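## Task

Four plates start one to each nest N1, N2, N3, N4. In rack S1 build a stack, bottom to top, of C61, then C16, then C51: C61 lies flat on the rack floor, the other two sit fully nested on it, and each plate's labelled short end points to the rack front (the side facing the robot). Release the plates, then push the START key on post KP until it latches. Do not let START light before the stack is exactly right and the fourth, unlisted plate still rests properly in its own nest; a lit key counts as pressed even if it has not latched. Afterwards return all four plates, each to the nest it came from, lying flat between the locators with well A1 at the corner marked A1, and START must remain latched. Nothing may rely on the robot holding it; open the hand and move away at the end.

## Robot and tools

Robot: one 6-joint arm with a parallel two-finger gripper and a wrist camera, cam_wrist (504x504). Joints in column order: waist, shoulder, elbow, forearm roll, wrist pitch, wrist roll. Stated ranges (rad): waist -6.283..6.283, shoulder -2.059..2.094, elbow -3.927..0.192, forearm roll -6.283..6.283, wrist pitch -1.693..3.142, wrist roll -6.283..6.283. Real limits may differ by up to 0.010 rad.

Scene frame: origin on the table surface under the arm base, +z up, +y to the left when facing along +x. The base may be slightly tilted. end_effector_position (m) is the point between the pads when closed, about 2 cm behind the fingertips; fingertips reach about 10 mm further along the gripper's +z when closing. Fingers point along gripper +z and close along its y axis. Reported hand position can be off, more so at long reach.

Tool execute_actions: argument "actions" is a list holding one action (an empty list just returns state and images). An action has any of "rows", "steps", "until".
- "rows": 1 to 15 rows, each played for one control step (1/30 s). Each row has 7 numbers in [-1, 1]: six joint values in the column order above, then the gripper opening. The six joint values are offsets, not poses: each is measured from the joint angles at the start of this action (the last ones reported), not from the previous row, scaled so 1.0 = 2.036 rad. A request that pushes a joint more than 0.010 rad beyond its range is refused; a joint asked past its real end is stopped there and the result says "joint sent to its limit". The seventh number is absolute: +1 fully open (84 mm between pads), -1 closed.
- "steps": action length in control steps, 1 to 450, at least the number of rows, default 15. After the last row the arm keeps driving toward that row's target and the gripper keeps its command, so give long moves enough steps. Closing fully needs about 0.4 s (12 steps).
- "until": stops the action early on the first step where all conditions hold; it only reads devices and does not brake the arm. Only device: scanner, fields "code" (string from its list, or [op, value]) and "reads" ([op, number], op one of =, !=, <, <=, >, >=). Unknown names or out-of-range values refuse the whole call.

Motion limits: joint targets move at most 3.14 rad/s with a 0.16 s ramp, all joints arriving together; each target stays within 0.623 rad of the measured angle, and targets that would place the hand over 70 mm from its measured position are scaled back. Big moves therefore need several calls; do not expect a hold to finish a truncated move. "joint command not followed" means the clearance check altered or blocked targets (mounting blocks and posts count as arm parts) and the arm stops near there.

Results: state line with end_effector_position, end_effector_quat_wxyz, linear and angular velocities; Joint positions and Joint velocities (rad, rad/s) followed by pad gap (m, m/s); grip_measured (measured opening on the command scale); scanner code (lower-case ID or no_read, never wrong) and reads (count of changes from no_read to an ID); camera images and any changed calibration.

Tool zoom_image: camera "cam_wrist", region [x0, y0, x1, y1] in image pixels from the top-left, at most 504x504; gives a sharper crop of the latest image.

Tool finished_scene: argument "scene" (integer, the current scene's number). Ends that scene permanently once the robot has held the last command; the goal must hold. The result reports success and the next task.

Gripping: plates, blocks and reservoirs can only be taken across their width, on the body above the flange; never drive a pad down onto a base flange, it can jam. To hold, command an opening well below grip_measured; lower means a firmer squeeze (about 24 N per pad max). Very fast closes can over-squeeze or spring the fingers open. Sending back grip_measured still presses lightly on parts up to about 6 cm wide.

Plate IDs: place a plate flat in nest RD with well A1 at the A1-marked corner and keep clear of the scanner's line of sight; the ID then appears in code. Well A1 lies at the labelled short end, in the corner farther from the labelled long side.

Camera: cam_wrist pinhole+radial, K=[[649.577, 0, 250.368], [0, 649.577, 249.247], [0, 0, 1]], D=[1.01265, 0.1583, 0, 0, 0.00220985, 1.25023, 0.290143, 0.00895475]; its pose follows the joints (initially near [0.580976, -0.0152481, 0.450186]). Expect small calibration errors.

Avoid: dropping plates from more than a few millimetres, knocking anything off the table, hard collisions or pushes, and pressing START too early. Contact torque at a joint's load limit (N m: waist 43.5, shoulder 43.5, elbow 26.1, forearm roll 26.1, wrist pitch 17.4, wrist roll 17.4, held weight included) triggers a torque fault: the joint backs off, the arm holds for 10 s and the rest of the call is dropped. Holding loads heats motors; MOTOR HOT appears from 65 °C and at 80 °C an OVER-TEMPERATURE FAULT brakes the arm until it cools, so don't linger holding things. Loose objects may occasionally get nudged. Finish with hand open and clear of everything; fast, smooth, low-effort motion is preferred.

Each tool is called after "Emit:" as name(argument=value, ...), one argument or row to a line, values as JSON.

## Session

Emit:
execute_actions(
  actions=[],
)

Scene clock: 0.00 s.
end_effector_position=(+0.5667, -0.1592, +0.3933) grip_measured=+1.00 end_effector_quat_wxyz=(-0.258, +0.113, +0.726, -0.627) end_effector_velocity=(-0.000, -0.000, -0.000) end_effector_angular_velocity=(+0.001, +0.000, -0.001)
Joint positions: [-0.266  0.956 -2.172 -0.566  1.528  2.971  0.084]
Joint velocities: [-0.    -0.     0.001  0.     0.001 -0.     0.   ]
scanner: code=no_read reads=0

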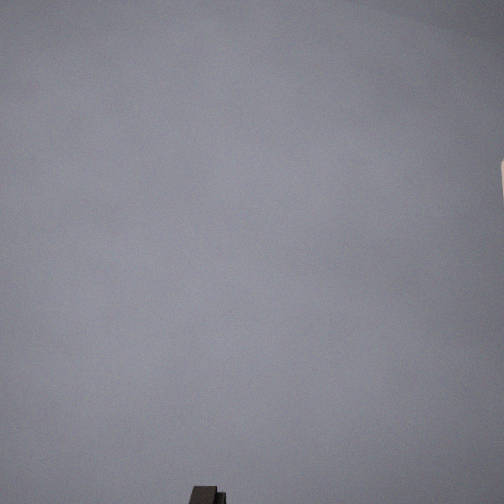

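Emit:
execute_actions(
  actions=[
    {"rows":[[0.13,0,0,0.278,0,0,1]],"steps":40},
  ],
)

Emit:
execute_actions(
  actions=[
    {"rows":[[0.2,0,0,0,0,0,1]],"steps":40},
  ],
)

Emit:
execute_actions(
  actions=[
    {"rows":[[-0.4,0,0,0,0,0,1]],"steps":50},
  ],
)

Scene clock: 5.90 s.
end_effector_position=(+0.6112, -0.0230, +0.1344) grip_measured=+1.00 end_effector_quat_wxyz=(-0.237, +0.042, +0.875, -0.419) end_effector_velocity=(-0.000, +0.000, -0.000) end_effector_angular_velocity=(+0.000, +0.000, +0.000)
Joint positions: [-0.002  0.956 -2.172  0.     1.528  2.971  0.084]
Joint velocities: [ 0.001  0.001 -0.     0.    -0.    -0.    -0.   ]
scanner: code=no_read reads=0
camera_calibration (this result's frames):
cam_wrist: T_world_to_cam=[[-0.116525, 0.637096, -0.761925, 0.220317], [0.886353, -0.279418, -0.369194, -0.427783], [-0.448107, -0.718355, -0.532133, 0.463471], [0, 0, 0, 1]] pos_world=[0.612524, 0.0730436, 0.256558]

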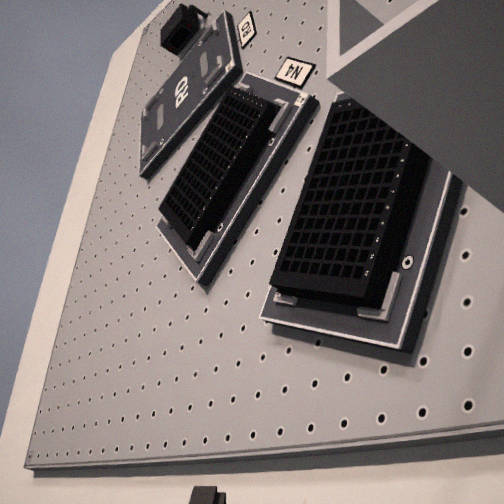

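Scene clock: 16.23 s.
end_effector_position=(+0.6084, +0.0364, +0.0636) grip_measured=+1.00 end_effector_quat_wxyz=(-0.274, -0.033, +0.859, -0.431) end_effector_velocity=(-0.000, -0.000, -0.000) end_effector_angular_velocity=(-0.000, +0.000, -0.001)
Joint positions: [ 0.16   0.95  -2.178 -0.024  1.535  2.97   0.084]
Joint velocities: [ 0.     0.001 -0.     0.     0.001  0.     0.   ]
TORQUE FAULT: the external load on joint 1 (waist) reached its load limit, and the arm stopped for 10 seconds. The arm's remaining commands of this call were not run. Joint 1 (waist) moved back by up to 3 degrees. The arm holds there, with its grip as last carried out, and accepts commands again: back off and push less far. The arm stops again, at the same cost, whenever a joint's load reaches its limit.
scanner: code=no_read reads=0
camera_calibration (this result's frames):
cam_wrist: T_world_to_cam=[[-0.284985, 0.619465, -0.731469, 0.229406], [0.852807, -0.184532, -0.488536, -0.410323], [-0.43761, -0.763028, -0.475695, 0.458931], [0, 0, 0, 1]] pos_world=[0.616137, 0.132351, 0.185657]

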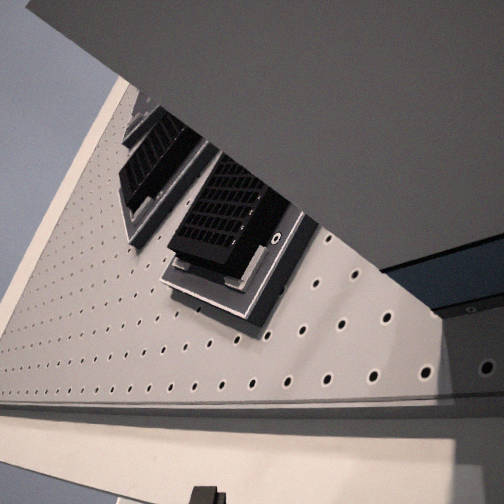

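Scene clock: 17.90 s.
end_effector_position=(+0.4764, -0.2206, +0.4482) grip_measured=+1.00 end_effector_quat_wxyz=(-0.083, +0.321, +0.856, -0.396) end_effector_velocity=(-0.000, -0.000, +0.001) end_effector_angular_velocity=(-0.001, -0.001, -0.000)
Joint positions: [-0.654  0.95  -2.178 -0.024  1.535  2.97   0.084]
Joint velocities: [-0.001 -0.     0.    -0.    -0.001  0.    -0.   ]
scanner: code=no_read reads=0
camera_calibration (this result's frames):
cam_wrist: T_world_to_cam=[[0.492228, 0.46892, -0.733366, 0.22965], [0.774979, -0.619722, 0.123904, -0.490659], [-0.396382, -0.629332, -0.668448, 0.484216], [0, 0, 0, 1]] pos_world=[0.459145, -0.107026, 0.552885]

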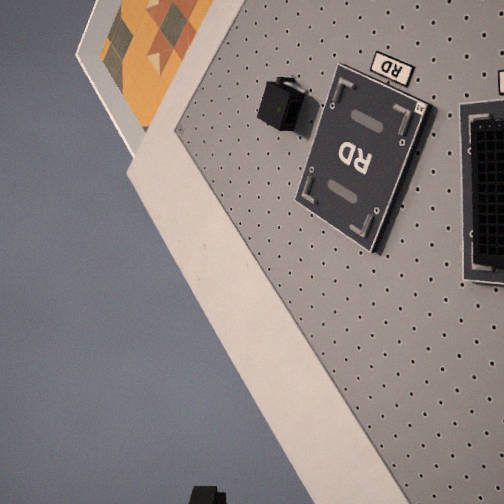

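Emit:
execute_actions(
  actions=[
    {"rows":[[-0.18,-0.013,0.0825,0.2775,0.168,0,1]],"steps":40},
  ],
)

Scene clock: 28.83 s.
end_effector_position=(+0.3753, -0.1713, +0.4476) grip_measured=+1.00 end_effector_quat_wxyz=(+0.003, +0.480, +0.877, +0.003) end_effector_velocity=(-0.000, -0.000, -0.000) end_effector_angular_velocity=(+0.001, -0.000, -0.000)
Joint positions: [-1.02   0.923 -2.01   0.541  1.877  2.97   0.084]
Joint velocities: [-0.     0.     0.001  0.001  0.    -0.    -0.   ]
scanner: code=no_read reads=0
camera_calibration (this result's frames):
cam_wrist: T_world_to_cam=[[0.849624, 0.527383, 0.00237868, -0.1976], [0.527366, -0.849621, 0.00538495, -0.275147], [0.0048609, -0.00332075, -0.999983, 0.579849], [0, 0, 0, 1]] pos_world=[0.31017, -0.127634, 0.58179]

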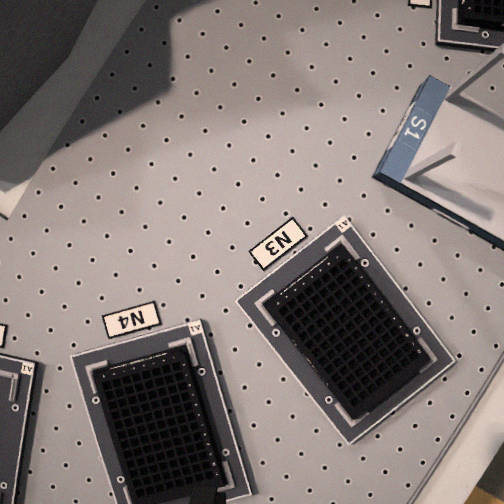

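Emit:
execute_actions(
  actions=[
    {"rows":[[0.0535,-0.356,0.271,0.052,0.042,0,1]],"steps":40},
  ],
)

Scene clock: 34.97 s.
end_effector_position=(+0.3907, +0.0848, +0.4474) grip_measured=+1.00 end_effector_quat_wxyz=(+0.003, +0.395, +0.919, +0.001) end_effector_velocity=(-0.000, +0.001, +0.000) end_effector_angular_velocity=(-0.001, +0.001, +0.001)
Joint positions: [-0.911  0.199 -1.458  0.647  1.963  2.97   0.084]
Joint velocities: [ 0.    -0.001 -0.001 -0.001  0.001 -0.     0.   ]
scanner: code=no_read reads=0
camera_calibration (this result's frames):
cam_wrist: T_world_to_cam=[[0.734302, 0.678822, -0.000795986, -0.3121], [0.678806, -0.734275, 0.00787098, -0.135652], [0.00475852, -0.00632, -0.999969, 0.580735], [0, 0, 0, 1]] pos_world=[0.318493, 0.115925, 0.581536]

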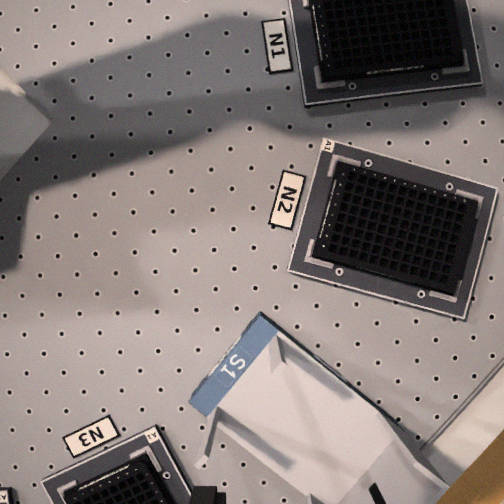

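Emit:
execute_actions(
  actions=[
    {"rows":[[0,-0.1,0.1,0,-0.3,0,1]],"steps":40},
  ],
)

Scene clock: 39.77 s.
end_effector_position=(+0.4318, +0.0205, +0.5131) grip_measured=+1.00 end_effector_quat_wxyz=(+0.255, +0.377, +0.875, -0.163) end_effector_velocity=(+0.000, +0.000, +0.000) end_effector_angular_velocity=(-0.001, -0.001, +0.000)
Joint positions: [-0.911 -0.005 -1.254  0.647  1.352  2.97   0.084]
Joint velocities: [ 0.    -0.    -0.001 -0.    -0.001  0.     0.   ]
scanner: code=no_read reads=0
camera_calibration (this result's frames):
cam_wrist: T_world_to_cam=[[0.752535, 0.652329, -0.0903261, -0.259999], [0.575083, -0.58411, 0.572795, -0.459502], [0.32089, -0.482993, -0.814707, 0.423995], [0, 0, 0, 1]] pos_world=[0.323854, 0.105992, 0.585148]

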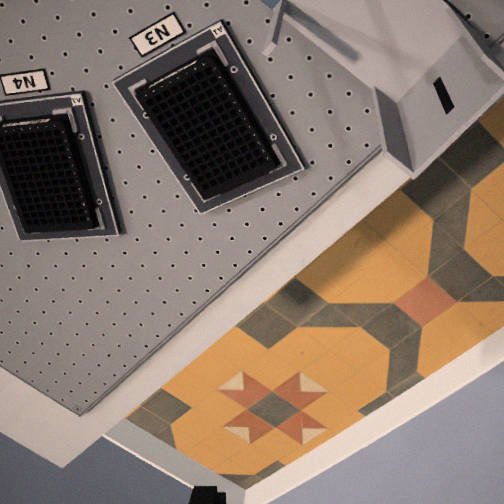

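Emit:
zoom_image(
  camera="cam_wrist",
  region=[130, 40, 230, 110],
)

Region (130, 40, 230, 110) of cam_wrist's 504x504 image, scaled by 5.040, with more detail than that image has; it fills the top 353 rows of this view, and the rest is white.

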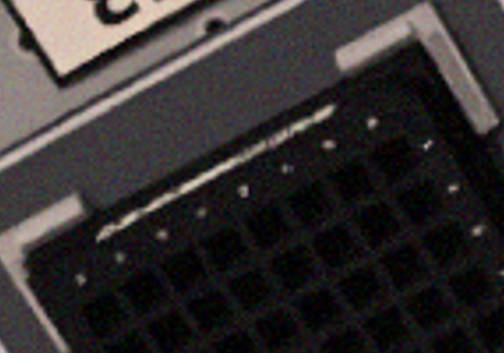

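Emit:
execute_actions(
  actions=[
    {"rows":[[-0.046,0.408,0.374,0.6,-0.183,0,1]],"steps":60},
  ],
)

Scene clock: 49.17 s.
end_effector_position=(+0.2083, -0.1840, +0.0927) grip_measured=+1.00 end_effector_quat_wxyz=(+0.270, +0.894, +0.244, +0.263) end_effector_velocity=(-0.000, +0.000, -0.000) end_effector_angular_velocity=(+0.001, +0.001, -0.000)
Joint positions: [-1.005  0.826 -0.493  1.868  0.98   2.97   0.084]
Joint velocities: [ 0.     0.     0.001 -0.    -0.    -0.001  0.   ]
scanner: code=no_read reads=0
camera_calibration (this result's frames):
cam_wrist: T_world_to_cam=[[0.287316, -0.745199, 0.60177, -0.220726], [-0.747597, -0.567225, -0.345479, 0.154131], [0.598789, -0.35062, -0.720081, 0.0120874], [0, 0, 0, 1]] pos_world=[0.171408, -0.0728198, 0.194779]

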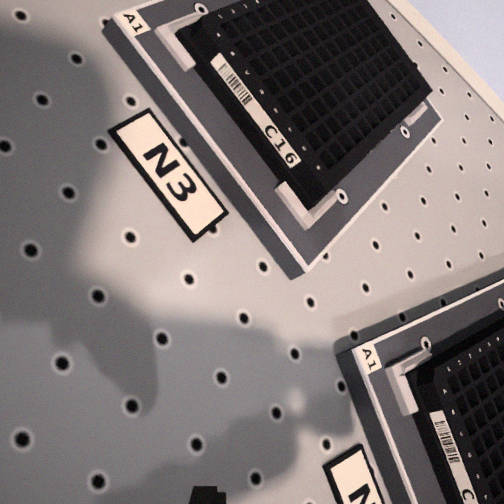

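Emit:
execute_actions(
  actions=[
    {"rows":[[0,0,0,0,-0.1,0,1]],"steps":25},
  ],
)

Scene clock: 50.83 s.
end_effector_position=(+0.1574, -0.1986, +0.0858) grip_measured=+1.00 end_effector_quat_wxyz=(+0.277, +0.920, +0.220, +0.168) end_effector_velocity=(-0.000, -0.000, -0.000) end_effector_angular_velocity=(+0.000, +0.000, -0.000)
Joint positions: [-1.005  0.826 -0.493  1.868  0.776  2.97   0.084]
Joint velocities: [-0.     0.001 -0.     0.    -0.    -0.     0.   ]
scanner: code=no_read reads=0
camera_calibration (this result's frames):
cam_wrist: T_world_to_cam=[[0.303083, -0.758382, 0.577059, -0.21581], [-0.851426, -0.487484, -0.193474, 0.124587], [0.428034, -0.432684, -0.793455, 0.0493473], [0, 0, 0, 1]] pos_world=[0.150363, -0.0815805, 0.187794]

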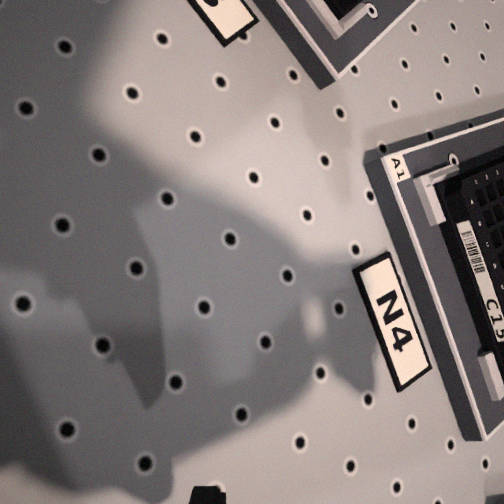

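Emit:
execute_actions(
  actions=[
    {"rows":[[0.064,-0.14,0.1,-0.088,0.178,0,1]],"steps":30},
  ],
)

Emit:
execute_actions(
  actions=[
    {"rows":[[0.064,-0.14,0.1,-0.088,0.178,0,1]],"steps":30},
  ],
)

Scene clock: 56.10 s.
end_effector_position=(+0.2434, -0.0685, +0.0871) grip_measured=+1.00 end_effector_quat_wxyz=(+0.187, +0.856, +0.389, +0.283) end_effector_velocity=(+0.001, -0.000, +0.000) end_effector_angular_velocity=(-0.001, -0.000, +0.002)
Joint positions: [-0.875  0.541 -0.29   1.689  1.138  2.97   0.084]
Joint velocities: [ 0.    -0.001 -0.001 -0.     0.    -0.     0.   ]
scanner: code=no_read reads=0
camera_calibration (this result's frames):
cam_wrist: T_world_to_cam=[[0.557227, -0.637516, 0.532045, -0.193637], [-0.546028, -0.764046, -0.343638, 0.181296], [0.625581, -0.0990268, -0.773849, 0.0429742], [0, 0, 0, 1]] pos_world=[0.180009, 0.0193277, 0.198579]

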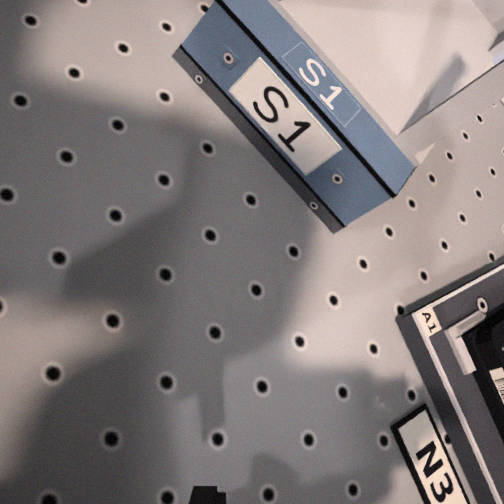

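Scene clock: 57.10 s.
end_effector_position=(+0.2615, +0.0971, +0.0807) grip_measured=+1.00 end_effector_quat_wxyz=(+0.040, +0.771, +0.511, +0.379) end_effector_velocity=(-0.000, +0.000, -0.000) end_effector_angular_velocity=(-0.001, +0.001, +0.002)
Joint positions: [-0.745  0.256 -0.086  1.51   1.501  2.97   0.084]
Joint velocities: [ 0.    -0.001  0.    -0.001 -0.001 -0.    -0.   ]
scanner: code=no_read reads=0
camera_calibration (this result's frames):
cam_wrist: T_world_to_cam=[[0.757958, -0.484199, 0.437094, -0.154454], [-0.202828, -0.811804, -0.547572, 0.246801], [0.619968, 0.326382, -0.713522, -0.00164923], [0, 0, 0, 1]] pos_world=[0.16815, 0.126105, 0.201475]

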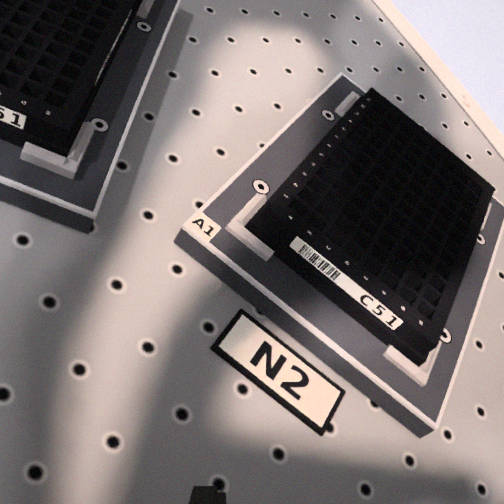

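Emit:
execute_actions(
  actions=[
    {"rows":[[0.127,-0.602,-0.229,-0.301,0.173,-0.584,1]],"steps":60},
  ],
)

Scene clock: 65.70 s.
end_effector_position=(+0.2743, +0.3326, +0.2363) grip_measured=+1.00 end_effector_quat_wxyz=(+0.003, -0.429, +0.903, -0.002) end_effector_velocity=(+0.000, +0.000, +0.000) end_effector_angular_velocity=(-0.000, -0.000, +0.001)
Joint positions: [-0.486 -0.969 -0.552  0.897  1.853  1.781  0.084]
Joint velocities: [-0. -0. -0. -0.  0. -0.  0.]
scanner: code=no_read reads=0
camera_calibration (this result's frames):
cam_wrist: T_world_to_cam=[[-0.766913, 0.641652, -0.0112376, 0.0316128], [0.64162, 0.766993, 0.00671048, -0.361886], [0.012925, -0.00206392, -0.999914, 0.36808], [0, 0, 0, 1]] pos_world=[0.25168, 0.258039, 0.370832]

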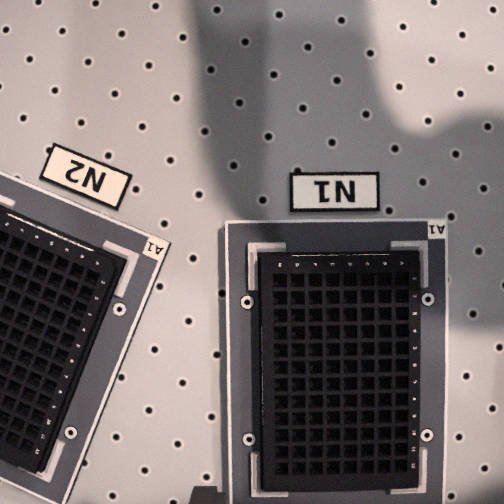

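Emit:
execute_actions(
  actions=[
    {"rows":[[0.468,-0.015,0.166,0.074,-0.462,0.144,1]],"steps":60},
  ],
)

Scene clock: 74.53 s.
end_effector_position=(+0.2649, +0.3385, +0.0667) grip_measured=+1.00 end_effector_quat_wxyz=(+0.004, -0.426, +0.905, -0.002) end_effector_velocity=(-0.000, -0.000, -0.000) end_effector_angular_velocity=(-0.001, +0.001, -0.000)
Joint positions: [ 0.467 -1.    -0.214  1.048  0.912  2.074  0.084]
Joint velocities: [-0.    -0.     0.001 -0.001  0.     0.    -0.   ]
scanner: code=no_read reads=0
camera_calibration (this result's frames):
cam_wrist: T_world_to_cam=[[-0.762713, 0.646623, -0.0121565, 0.0160069], [0.646568, 0.762808, 0.00853541, -0.359281], [0.0147923, -0.00134997, -0.99989, 0.19781], [0, 0, 0, 1]] pos_world=[0.241582, 0.263979, 0.20105]

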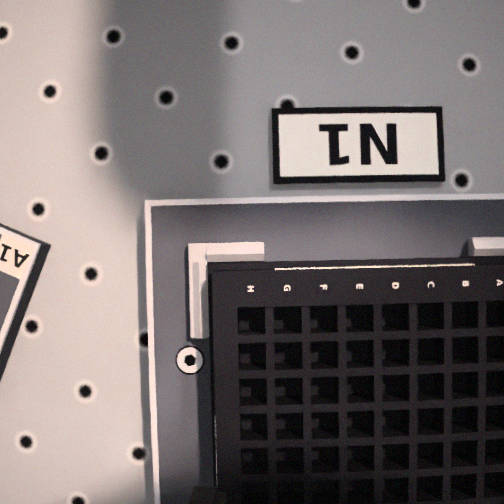

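Emit:
zoom_image(
  camera="cam_wrist",
  region=[160, 424, 280, 504],
)

Region (160, 424, 280, 504) of cam_wrist's 504x504 image, scaled by 4.200, with more detail than that image has.

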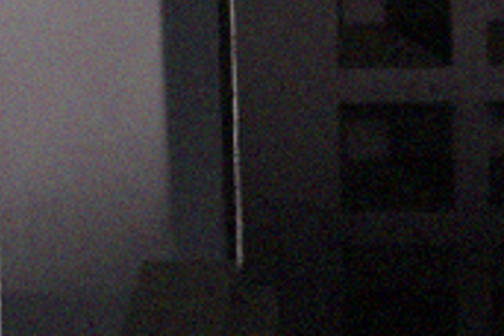

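Emit:
execute_actions(
  actions=[
    {"rows":[[-0.0085,0.0088,-0.0025,0.0044,0.0037,-0.0118,1]],"steps":20},
  ],
)

Emit:
zoom_image(
  camera="cam_wrist",
  region=[160, 424, 280, 504],
)

Scene clock: 86.93 s.
end_effector_position=(+0.2681, +0.3351, +0.0667) grip_measured=+1.00 end_effector_quat_wxyz=(+0.004, -0.426, +0.905, -0.002) end_effector_velocity=(+0.000, +0.000, +0.000) end_effector_angular_velocity=(+0.000, -0.001, +0.000)
Joint positions: [ 0.449 -0.982 -0.219  1.057  0.92   2.05   0.084]
Joint velocities: [-0.     0.    -0.001  0.    -0.001 -0.     0.   ]
scanner: code=no_read reads=0
camera_calibration (this result's frames):
cam_wrist: T_world_to_cam=[[-0.762494, 0.646881, -0.0121376, 0.020476], [0.646821, 0.76259, 0.00890306, -0.358846], [0.0150153, -0.00106234, -0.999887, 0.197607], [0, 0, 0, 1]] pos_world=[0.244755, 0.260617, 0.201028]

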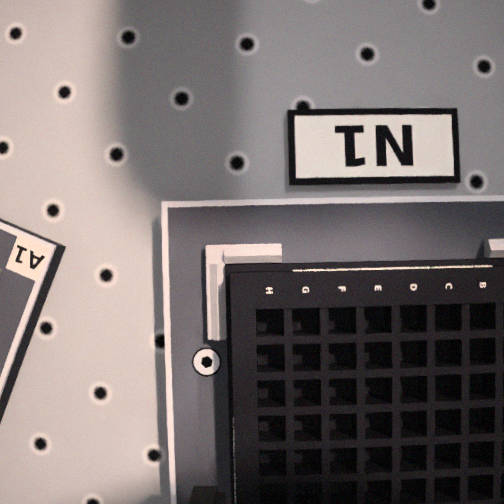

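Region (160, 424, 280, 504) of cam_wrist's 504x504 image, scaled by 4.200, with more detail than that image has.

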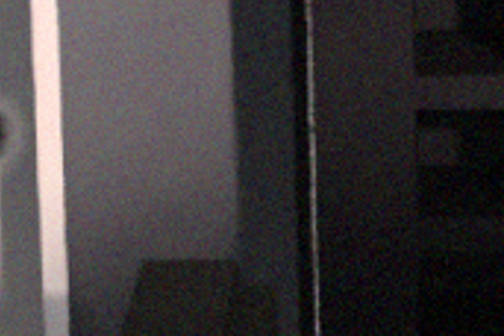

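Emit:
execute_actions(
  actions=[
    {"rows":[[0.0464,0.0316,-0.0008,0.0239,-0.0522,-0.0093,1]],"steps":25},
  ],
)

Emit:
execute_actions(
  actions=[
    {"rows":[[0,0,0,0,0,0,0.6]],"steps":15},
  ],
)

Scene clock: 89.40 s.
end_effector_position=(+0.2687, +0.3362, +0.0480) grip_measured=+1.00 end_effector_quat_wxyz=(+0.004, -0.426, +0.905, -0.002) end_effector_velocity=(-0.000, -0.000, -0.000) end_effector_angular_velocity=(-0.000, +0.001, -0.000)
Joint positions: [ 0.544 -0.918 -0.221  1.106  0.814  2.031  0.084]
Joint velocities: [ 0.     0.001 -0.    -0.     0.     0.    -0.   ]
scanner: code=no_read reads=0
camera_calibration (this result's frames):
cam_wrist: T_world_to_cam=[[-0.762729, 0.646599, -0.012385, 0.0201591], [0.646543, 0.762828, 0.00864377, -0.35985], [0.0150366, -0.00141455, -0.999886, 0.179051], [0, 0, 0, 1]] pos_world=[0.245342, 0.261722, 0.182391]

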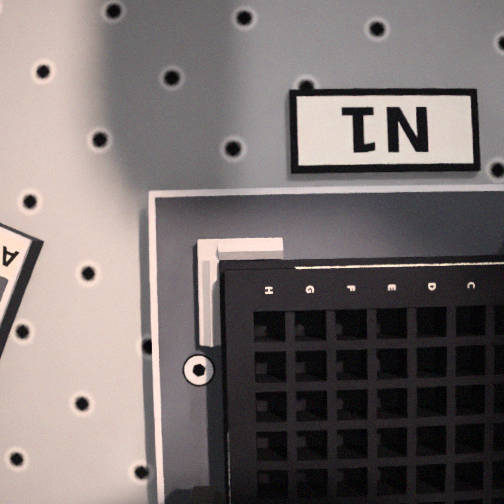

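Scene clock: 89.90 s.
end_effector_position=(+0.2693, +0.3368, +0.0485) grip_measured=+0.85 end_effector_quat_wxyz=(+0.005, -0.427, +0.904, -0.002) end_effector_velocity=(+0.000, +0.000, -0.000) end_effector_angular_velocity=(+0.001, +0.001, -0.001)
Joint positions: [ 0.543 -0.919 -0.222  1.105  0.813  2.031  0.079]
Joint velocities: [ 0.002  0.003 -0.001  0.002 -0.001  0.     0.   ]
scanner: code=no_read reads=0
camera_calibration (this result's frames):
cam_wrist: T_world_to_cam=[[-0.763557, 0.645604, -0.0133142, 0.0207743], [0.64552, 0.763672, 0.0104413, -0.360801], [0.0169086, -0.000622074, -0.999857, 0.178817], [0, 0, 0, 1]] pos_world=[0.245743, 0.262233, 0.182835]

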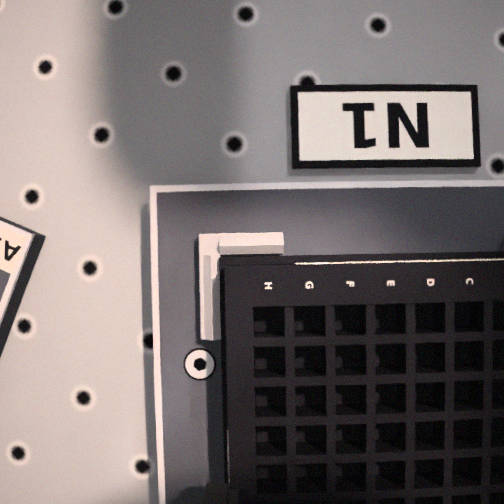

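Emit:
execute_actions(
  actions=[
    {"rows":[[-0.0464,-0.0316,0.0008,-0.0239,0.0522,0.0093,0.4]],"steps":25},
  ],
)

Emit:
execute_actions(
  actions=[
    {"rows":[[-0.459,0.006,-0.1635,-0.078,0.458,-0.132,0.4]],"steps":50},
  ],
)

Scene clock: 92.83 s.
end_effector_position=(+0.2686, +0.3357, +0.0672) grip_measured=+0.39 end_effector_quat_wxyz=(+0.005, -0.427, +0.904, -0.002) end_effector_velocity=(+0.000, +0.000, +0.000) end_effector_angular_velocity=(+0.001, -0.001, +0.001)
Joint positions: [ 0.449 -0.983 -0.22   1.057  0.92   2.05   0.061]
Joint velocities: [-0.001 -0.001 -0.    -0.     0.001 -0.     0.   ]
scanner: code=no_read reads=0
camera_calibration (this result's frames):
cam_wrist: T_world_to_cam=[[-0.763296, 0.645916, -0.0131118, 0.0210925], [0.645833, 0.763408, 0.0103872, -0.359668], [0.0167189, -0.000539526, -0.99986, 0.197469], [0, 0, 0, 1]] pos_world=[0.245084, 0.261056, 0.201454]

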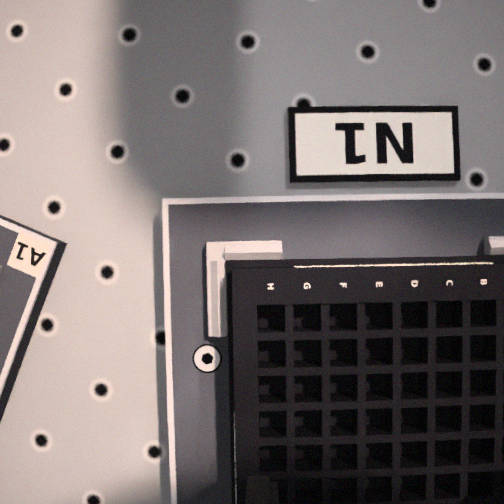

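Scene clock: 94.50 s.
end_effector_position=(+0.2745, +0.3331, +0.2366) grip_measured=+0.39 end_effector_quat_wxyz=(+0.004, -0.430, +0.903, -0.003) end_effector_velocity=(-0.000, +0.000, +0.000) end_effector_angular_velocity=(+0.000, +0.000, +0.001)
Joint positions: [-0.486 -0.971 -0.553  0.898  1.852  1.781  0.061]
Joint velocities: [ 0.    -0.    -0.001  0.     0.001  0.    -0.   ]
scanner: code=no_read reads=0
camera_calibration (this result's frames):
cam_wrist: T_world_to_cam=[[-0.768125, 0.640166, -0.0130766, 0.0326899], [0.640135, 0.768231, 0.00703759, -0.362539], [0.0145511, -0.00296506, -0.99989, 0.368201], [0, 0, 0, 1]] pos_world=[0.251826, 0.258678, 0.371139]

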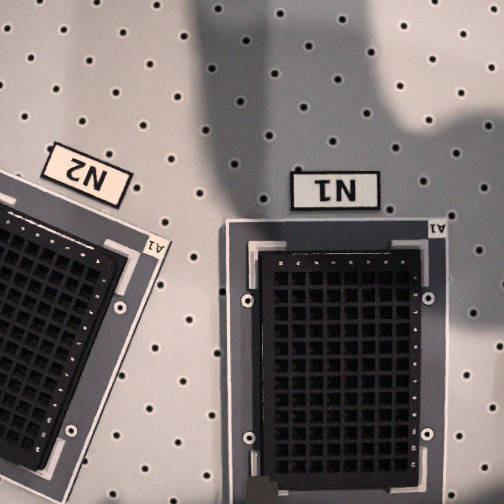

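Emit:
execute_actions(
  actions=[
    {"rows":[[-0.088,0.59,-0.292,-0.071,-0.143,0.12,1]],"steps":50},
  ],
)

Scene clock: 100.13 s.
end_effector_position=(+0.4328, +0.0343, +0.2980) grip_measured=+1.00 end_effector_quat_wxyz=(+0.004, -0.040, +0.999, -0.001) end_effector_velocity=(-0.000, -0.000, -0.000) end_effector_angular_velocity=(+0.002, +0.001, -0.001)
Joint positions: [-0.665  0.23  -1.148  0.753  1.561  2.026  0.084]
Joint velocities: [ 0.     0.001  0.    -0.     0.001  0.001  0.   ]
scanner: code=no_read reads=0
camera_calibration (this result's frames):
cam_wrist: T_world_to_cam=[[-0.0678205, 0.997672, -0.00718378, 0.0293198], [0.997645, 0.0678889, 0.00974405, -0.366259], [0.0102091, -0.00650602, -0.999927, 0.428424], [0, 0, 0, 1]] pos_world=[0.363012, -0.00159925, 0.432172]

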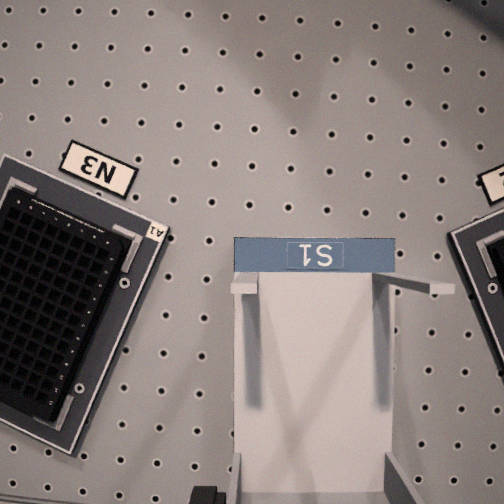

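Emit:
execute_actions(
  actions=[
    {"rows":[[0.088,-0.59,0.292,0.071,0.143,0.65,1]],"steps":50},
  ],
)

Scene clock: 105.37 s.
end_effector_position=(+0.2745, +0.3331, +0.2366) grip_measured=+1.00 end_effector_quat_wxyz=(+0.004, +0.333, +0.943, +0.001) end_effector_velocity=(+0.000, -0.000, -0.000) end_effector_angular_velocity=(-0.000, -0.001, +0.000)
Joint positions: [-0.486 -0.971 -0.553  0.898  1.852  3.349  0.084]
Joint velocities: [-0.    -0.001  0.     0.    -0.001 -0.     0.   ]
scanner: code=no_read reads=0
camera_calibration (this result's frames):
cam_wrist: T_world_to_cam=[[0.637614, 0.770355, -0.00112032, -0.399378], [0.770323, -0.637572, 0.0102, 0.0692859], [0.00714332, -0.00736666, -0.999947, 0.371717], [0, 0, 0, 1]] pos_world=[0.198621, 0.354576, 0.370544]

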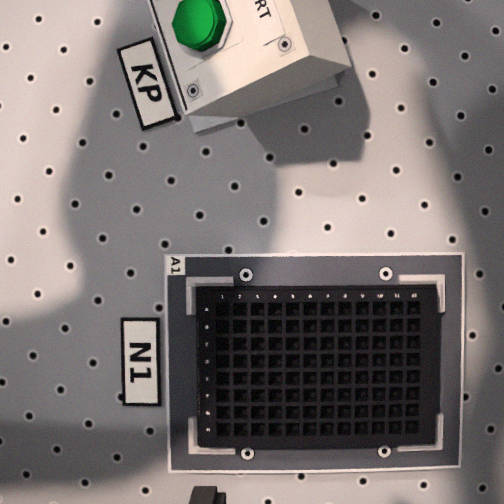

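Emit:
execute_actions(
  actions=[
    {"rows":[[0.459,-0.0054,0.164,0.078,-0.458,-0.638,1]],"steps":50},
  ],
)

Emit:
execute_actions(
  actions=[
    {"rows":[[0.064,0.0445,-0.0011,0.0335,-0.073,-0.013,1]],"steps":25},
  ],
)

Emit:
execute_actions(
  actions=[
    {"rows":[[0,0,0,0,0,0,0.4]],"steps":15},
  ],
)

Emit:
execute_actions(
  actions=[
    {"rows":[[-0.064,-0.0445,0.0011,-0.0335,0.073,0.013,0.4]],"steps":25},
  ],
)

Scene clock: 109.33 s.
end_effector_position=(+0.2683, +0.3349, +0.0667) grip_measured=+1.00 end_effector_quat_wxyz=(+0.004, -0.426, +0.905, -0.002) end_effector_velocity=(+0.000, +0.000, +0.000) end_effector_angular_velocity=(-0.000, -0.001, +0.000)
Joint positions: [ 0.449 -0.982 -0.219  1.057  0.92   2.05   0.084]
Joint velocities: [-0.  0. -0. -0. -0.  0. -0.]
scanner: code=no_read reads=0
camera_calibration (this result's frames):
cam_wrist: T_world_to_cam=[[-0.76233, 0.647064, -0.0126951, 0.0206488], [0.647005, 0.762434, 0.00886991, -0.358787], [0.0154186, -0.00145196, -0.99988, 0.197688], [0, 0, 0, 1]] pos_world=[0.24483, 0.260477, 0.201109]

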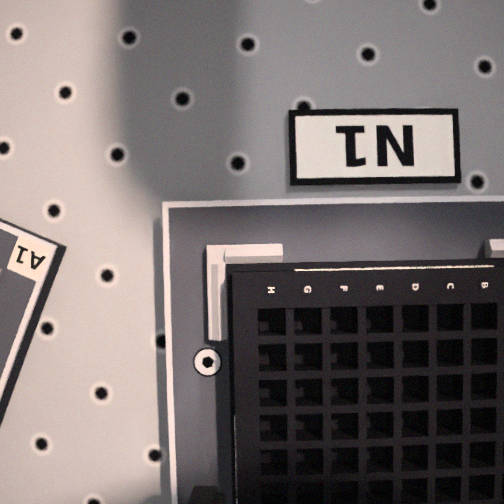

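Scene clock: 110.17 s.
end_effector_position=(+0.2688, +0.3352, +0.0407) grip_measured=+1.00 end_effector_quat_wxyz=(+0.004, -0.425, +0.905, -0.004) end_effector_velocity=(+0.000, +0.001, +0.000) end_effector_angular_velocity=(+0.001, -0.000, +0.000)
Joint positions: [ 0.579 -0.891 -0.222  1.125  0.771  2.024  0.084]
Joint velocities: [ 0.001  0.    -0.001  0.    -0.     0.    -0.   ]
scanner: code=no_read reads=0
camera_calibration (this result's frames):
cam_wrist: T_world_to_cam=[[-0.761483, 0.647982, -0.0162446, 0.0201536], [0.647971, 0.761636, 0.0066396, -0.359043], [0.0166748, -0.00547006, -0.999846, 0.172631], [0, 0, 0, 1]] pos_world=[0.245117, 0.261345, 0.175316]

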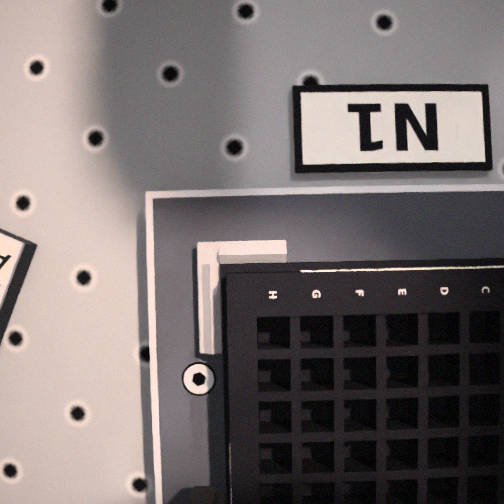

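Scene clock: 110.67 s.
end_effector_position=(+0.2688, +0.3356, +0.0407) grip_measured=+0.94 end_effector_quat_wxyz=(+0.004, -0.426, +0.905, -0.004) end_effector_velocity=(-0.000, -0.000, -0.000) end_effector_angular_velocity=(+0.000, +0.000, -0.000)
Joint positions: [ 0.579 -0.892 -0.222  1.125  0.772  2.024  0.082]
Joint velocities: [0. 0. 0. 0. 0. 0. 0.]
scanner: code=no_read reads=0
camera_calibration (this result's frames):
cam_wrist: T_world_to_cam=[[-0.761884, 0.647527, -0.0155372, 0.0200712], [0.647508, 0.762028, 0.00690875, -0.359301], [0.0163134, -0.00479681, -0.999855, 0.172573], [0, 0, 0, 1]] pos_world=[0.245127, 0.261629, 0.175342]

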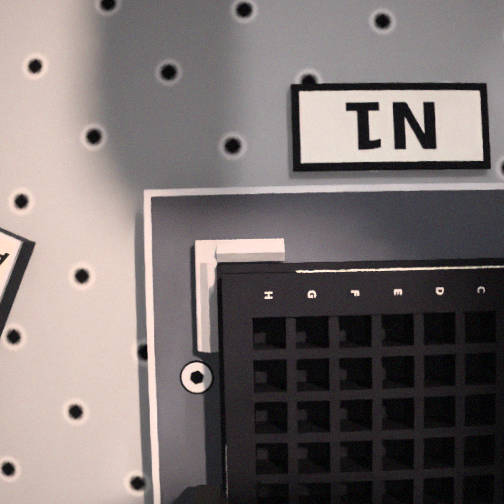

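Scene clock: 111.50 s.
end_effector_position=(+0.2682, +0.3353, +0.0668) grip_measured=+0.93 end_effector_quat_wxyz=(+0.004, -0.426, +0.905, -0.002) end_effector_velocity=(-0.000, +0.000, +0.000) end_effector_angular_velocity=(+0.001, +0.000, +0.000)
Joint positions: [ 0.449 -0.982 -0.22   1.057  0.92   2.05   0.082]
Joint velocities: [-0.001 -0.001 -0.    -0.     0.002  0.    -0.   ]
scanner: code=no_read reads=0
camera_calibration (this result's frames):
cam_wrist: T_world_to_cam=[[-0.762727, 0.646607, -0.0120856, 0.0205814], [0.646545, 0.762823, 0.00902247, -0.358988], [0.0150532, -0.000932218, -0.999886, 0.197676], [0, 0, 0, 1]] pos_world=[0.244824, 0.26072, 0.201142]

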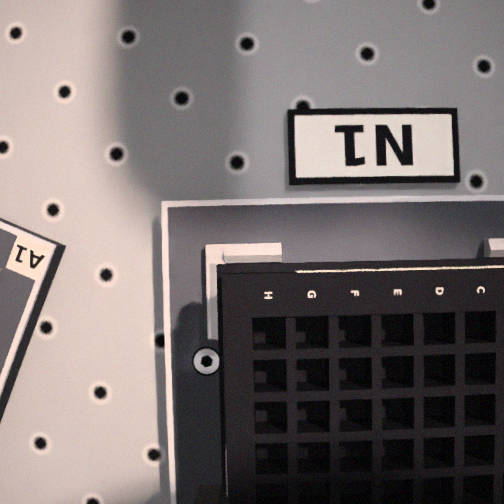

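Emit:
execute_actions(
  actions=[
    {"rows":[[-0.459,0.006,-0.1635,-0.078,0.458,-0.132,0.4]],"steps":50},
  ],
)

Emit:
execute_actions(
  actions=[
    {"rows":[[-0.088,0.59,-0.292,-0.071,-0.143,0.12,0.4]],"steps":50},
  ],
)

Emit:
execute_actions(
  actions=[
    {"rows":[[0.084,0.0085,0.0653,0.0575,-0.0957,-0.0015,0.4]],"steps":30},
  ],
)

Scene clock: 123.17 s.
end_effector_position=(+0.2743, +0.3330, +0.2363) grip_measured=+0.93 end_effector_quat_wxyz=(+0.003, -0.430, +0.903, -0.002) end_effector_velocity=(+0.000, -0.000, +0.000) end_effector_angular_velocity=(-0.000, -0.000, -0.001)
Joint positions: [-0.485 -0.97  -0.553  0.898  1.853  1.781  0.082]
Joint velocities: [-0.     0.    -0.    -0.    -0.     0.001 -0.   ]
scanner: code=no_read reads=0
camera_calibration (this result's frames):
cam_wrist: T_world_to_cam=[[-0.767544, 0.640896, -0.0113088, 0.0318108], [0.640861, 0.767625, 0.00698385, -0.362278], [0.0131568, -0.00188696, -0.999912, 0.367956], [0, 0, 0, 1]] pos_world=[0.251745, 0.2584, 0.370814]

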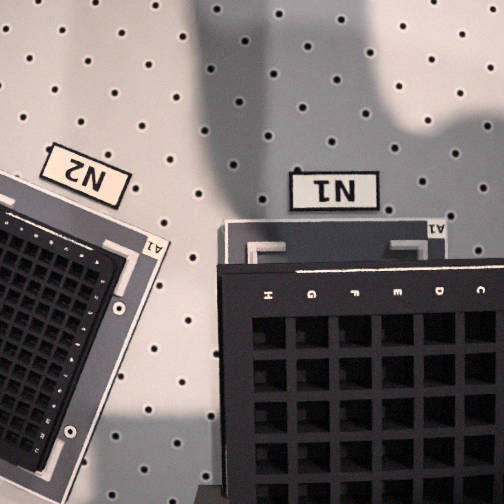

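Scene clock: 124.83 s.
end_effector_position=(+0.4325, +0.0342, +0.2975) grip_measured=+0.93 end_effector_quat_wxyz=(+0.003, -0.040, +0.999, +0.000) end_effector_velocity=(-0.000, -0.000, -0.000) end_effector_angular_velocity=(+0.001, +0.000, -0.001)
Joint positions: [-0.664  0.231 -1.147  0.754  1.562  2.026  0.082]
Joint velocities: [-0.     0.001  0.001  0.    -0.    -0.     0.   ]
scanner: code=no_read reads=0
camera_calibration (this result's frames):
cam_wrist: T_world_to_cam=[[-0.0669792, 0.997739, -0.00557027, 0.0285074], [0.997712, 0.0670268, 0.00884925, -0.365646], [0.0092026, -0.00496481, -0.999945, 0.428281], [0, 0, 0, 1]] pos_world=[0.362778, -0.00180847, 0.431652]

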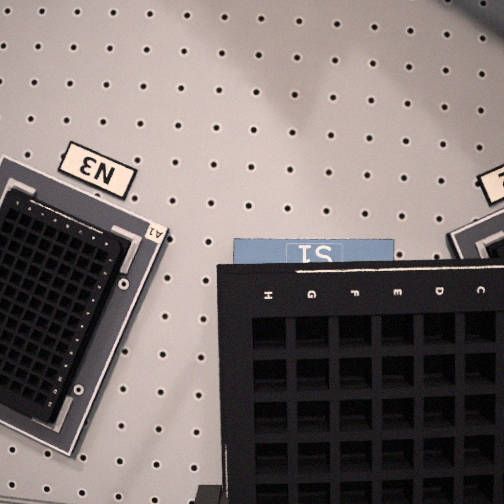

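Scene clock: 125.83 s.
end_effector_position=(+0.4473, +0.0348, +0.2093) grip_measured=+0.93 end_effector_quat_wxyz=(+0.003, -0.031, +1.000, +0.000) end_effector_velocity=(-0.000, +0.000, -0.000) end_effector_angular_velocity=(+0.001, +0.001, -0.000)
Joint positions: [-0.494  0.248 -1.014  0.871  1.367  2.023  0.082]
Joint velocities: [ 0.    -0.001  0.001 -0.     0.001  0.    -0.   ]
scanner: code=no_read reads=0
camera_calibration (this result's frames):
cam_wrist: T_world_to_cam=[[-0.0489637, 0.99879, -0.00469904, 0.0201632], [0.99876, 0.0490038, 0.00883638, -0.379546], [0.00905595, -0.00426055, -0.99995, 0.340002], [0, 0, 0, 1]] pos_world=[0.376983, -0.0000910469, 0.343433]

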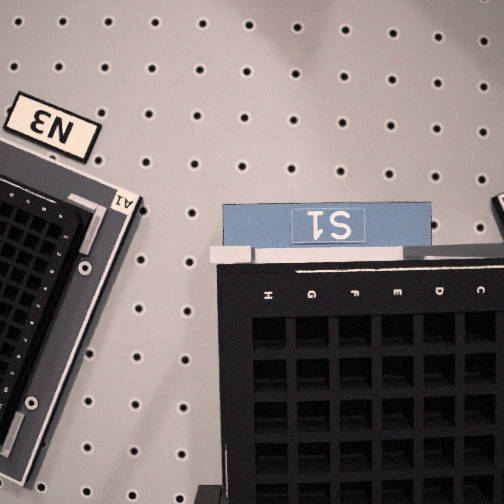

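Emit:
execute_actions(
  actions=[
    {"rows":[[0.001,0.0003,-0.0021,0,0.0005,0.002,0.4]],"steps":12},
  ],
)

Emit:
execute_actions(
  actions=[
    {"rows":[[0.034,0.0085,0.0212,0.0285,-0.0365,-0.0105,0.4]],"steps":25},
  ],
)

Scene clock: 128.97 s.
end_effector_position=(+0.4487, +0.0356, +0.2095) grip_measured=+0.93 end_effector_quat_wxyz=(+0.003, -0.031, +1.000, +0.000) end_effector_velocity=(+0.000, +0.000, +0.000) end_effector_angular_velocity=(-0.000, -0.000, +0.001)
Joint positions: [-0.492  0.249 -1.018  0.871  1.368  2.027  0.082]
Joint velocities: [ 0.    -0.    -0.001  0.     0.     0.     0.   ]
scanner: code=no_read reads=0
camera_calibration (this result's frames):
cam_wrist: T_world_to_cam=[[-0.0487492, 0.998798, -0.00519506, 0.0194213], [0.998774, 0.0487913, 0.00830716, -0.380896], [0.00855064, -0.00478373, -0.999952, 0.340468], [0, 0, 0, 1]] pos_world=[0.378465, 0.000815173, 0.343717]

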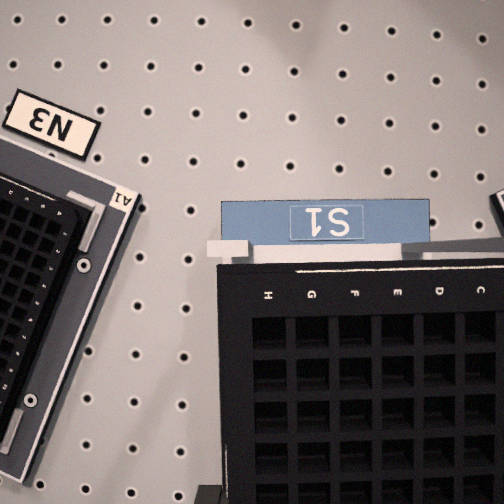

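Scene clock: 129.80 s.
end_effector_position=(+0.4509, +0.0359, +0.1740) grip_measured=+0.93 end_effector_quat_wxyz=(+0.003, -0.032, +0.999, +0.001) end_effector_velocity=(+0.001, -0.000, +0.000) end_effector_angular_velocity=(-0.001, -0.002, -0.001)
Joint positions: [-0.422  0.266 -0.975  0.928  1.294  2.005  0.081]
Joint velocities: [-0.     0.    -0.001  0.001 -0.002  0.001 -0.   ]
scanner: code=no_read reads=0
camera_calibration (this result's frames):
cam_wrist: T_world_to_cam=[[-0.0505996, 0.998712, -0.00361327, 0.0195816], [0.998672, 0.0506319, 0.00947853, -0.383057], [0.00964927, -0.00312886, -0.999949, 0.304381], [0, 0, 0, 1]] pos_world=[0.380602, 0.000790813, 0.308067]

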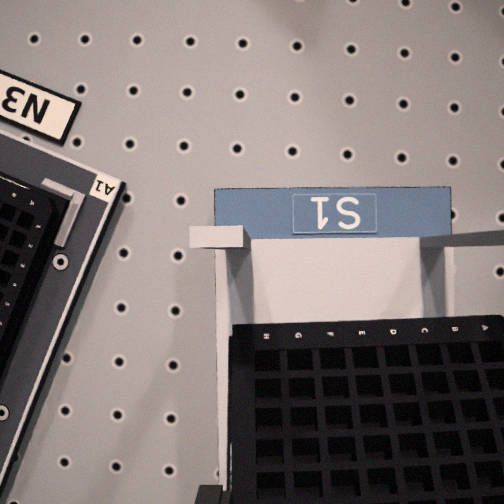

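Emit:
execute_actions(
  actions=[
    {"rows":[[-0.119,-0.0177,-0.0845,-0.086,0.1315,0.0103,0.4]],"steps":35},
  ],
)

Emit:
execute_actions(
  actions=[
    {"rows":[[0.088,-0.59,0.292,0.071,0.143,-0.12,0.4]],"steps":50},
  ],
)

Emit:
execute_actions(
  actions=[
    {"rows":[[0.459,-0.006,0.1635,0.078,-0.458,0.132,0.4]],"steps":60},
  ],
)

Scene clock: 133.13 s.
end_effector_position=(+0.4323, +0.0344, +0.2975) grip_measured=+0.93 end_effector_quat_wxyz=(+0.003, -0.040, +0.999, +0.000) end_effector_velocity=(+0.000, -0.000, +0.001) end_effector_angular_velocity=(-0.001, -0.001, +0.000)
Joint positions: [-0.664  0.23  -1.147  0.753  1.562  2.026  0.081]
Joint velocities: [-0.    -0.    -0.001 -0.    -0.001  0.    -0.   ]
scanner: code=no_read reads=0
camera_calibration (this result's frames):
cam_wrist: T_world_to_cam=[[-0.0668601, 0.997746, -0.00567814, 0.0282365], [0.997723, 0.0669067, 0.00846675, -0.365434], [0.00882758, -0.00509912, -0.999948, 0.428444], [0, 0, 0, 1]] pos_world=[0.362708, -0.00153815, 0.431676]

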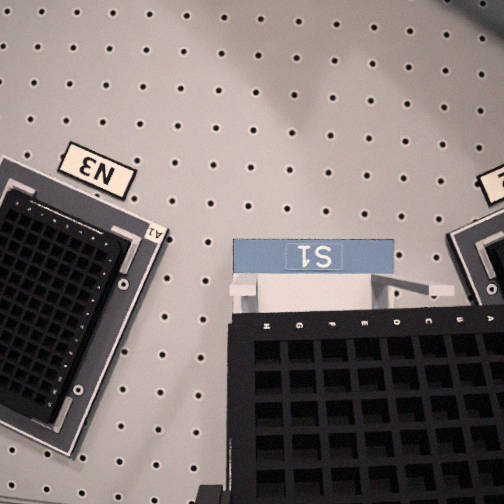

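Scene clock: 134.80 s.
end_effector_position=(+0.2741, +0.3330, +0.2362) grip_measured=+0.93 end_effector_quat_wxyz=(+0.003, -0.429, +0.903, -0.002) end_effector_velocity=(+0.000, -0.000, +0.000) end_effector_angular_velocity=(-0.001, -0.001, +0.000)
Joint positions: [-0.485 -0.971 -0.552  0.898  1.853  1.782  0.081]
Joint velocities: [ 0.    -0.001  0.    -0.001 -0.002 -0.     0.   ]
scanner: code=no_read reads=0
camera_calibration (this result's frames):
cam_wrist: T_world_to_cam=[[-0.767458, 0.641, -0.0112762, 0.0315656], [0.64097, 0.767538, 0.00656366, -0.362041], [0.0128622, -0.00219039, -0.999915, 0.368033], [0, 0, 0, 1]] pos_world=[0.251549, 0.258453, 0.370734]

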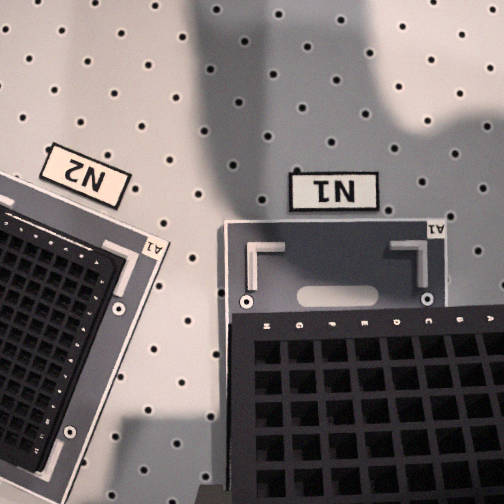

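Scene clock: 136.80 s.
end_effector_position=(+0.2712, +0.3394, +0.0692) grip_measured=+0.93 end_effector_quat_wxyz=(+0.009, -0.430, +0.903, -0.002) end_effector_velocity=(-0.000, -0.000, -0.000) end_effector_angular_velocity=(-0.000, +0.000, -0.000)
Joint positions: [ 0.449 -0.983 -0.229  1.057  0.918  2.05   0.082]
Joint velocities: [ 0.  0.  0. -0.  0.  0. -0.]
scanner: code=no_read reads=0
camera_calibration (this result's frames):
cam_wrist: T_world_to_cam=[[-0.76754, 0.640796, -0.0162222, 0.023768], [0.640576, 0.767707, 0.0169725, -0.364721], [0.0233298, 0.00263551, -0.999724, 0.196576], [0, 0, 0, 1]] pos_world=[0.247288, 0.26425, 0.203098]

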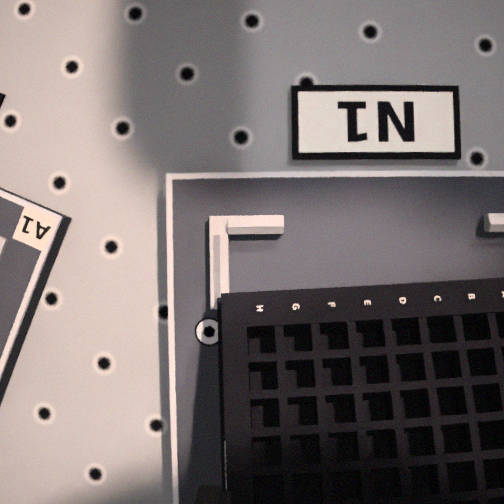

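Emit:
execute_actions(
  actions=[
    {"rows":[[-0.459,0.006,-0.1587,-0.078,0.459,-0.132,0.4]],"steps":50},
  ],
)

Emit:
execute_actions(
  actions=[
    {"rows":[[0.029,0.5,0.132,0.099,-0.4,0.701,0.4]],"steps":60},
  ],
)

Scene clock: 144.50 s.
end_effector_position=(+0.2742, +0.3329, +0.2363) grip_measured=+0.93 end_effector_quat_wxyz=(+0.003, -0.430, +0.903, -0.002) end_effector_velocity=(+0.000, +0.000, +0.000) end_effector_angular_velocity=(-0.000, -0.001, +0.001)
Joint positions: [-0.485 -0.971 -0.552  0.898  1.852  1.781  0.081]
Joint velocities: [-0.    -0.    -0.001  0.     0.    -0.     0.   ]
scanner: code=no_read reads=0
camera_calibration (this result's frames):
cam_wrist: T_world_to_cam=[[-0.767944, 0.640405, -0.0119711, 0.032232], [0.640375, 0.768034, 0.00671017, -0.362121], [0.0134915, -0.00251298, -0.999906, 0.368022], [0, 0, 0, 1]] pos_world=[0.251681, 0.258405, 0.370803]

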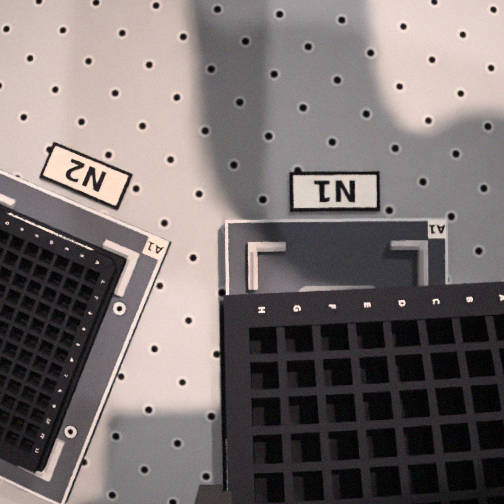

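Scene clock: 146.50 s.
end_effector_position=(+0.2406, +0.0273, +0.0764) grip_measured=+0.93 end_effector_quat_wxyz=(+0.003, +0.709, +0.705, +0.002) end_effector_velocity=(-0.000, -0.000, -0.000) end_effector_angular_velocity=(-0.000, +0.000, -0.000)
Joint positions: [-0.426  0.047 -0.283  1.099  1.038  3.208  0.081]
Joint velocities: [-0.     0.     0.     0.    -0.001 -0.    -0.   ]
scanner: code=no_read reads=0
camera_calibration (this result's frames):
cam_wrist: T_world_to_cam=[[0.999846, -0.0174802, 0.00164116, -0.208158], [-0.0174869, -0.999839, 0.00412494, 0.101916], [0.00156879, -0.004153, -0.99999, 0.210749], [0, 0, 0, 1]] pos_world=[0.209578, 0.0991357, 0.210668]

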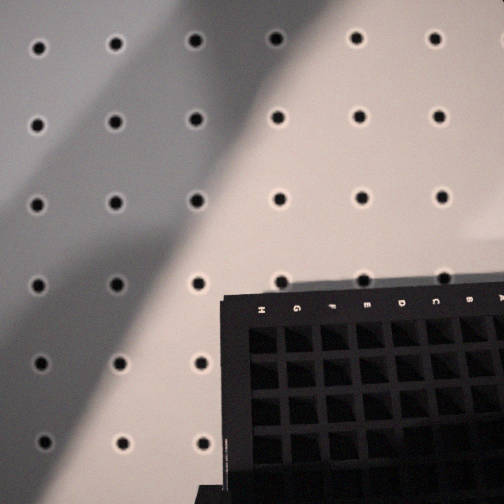

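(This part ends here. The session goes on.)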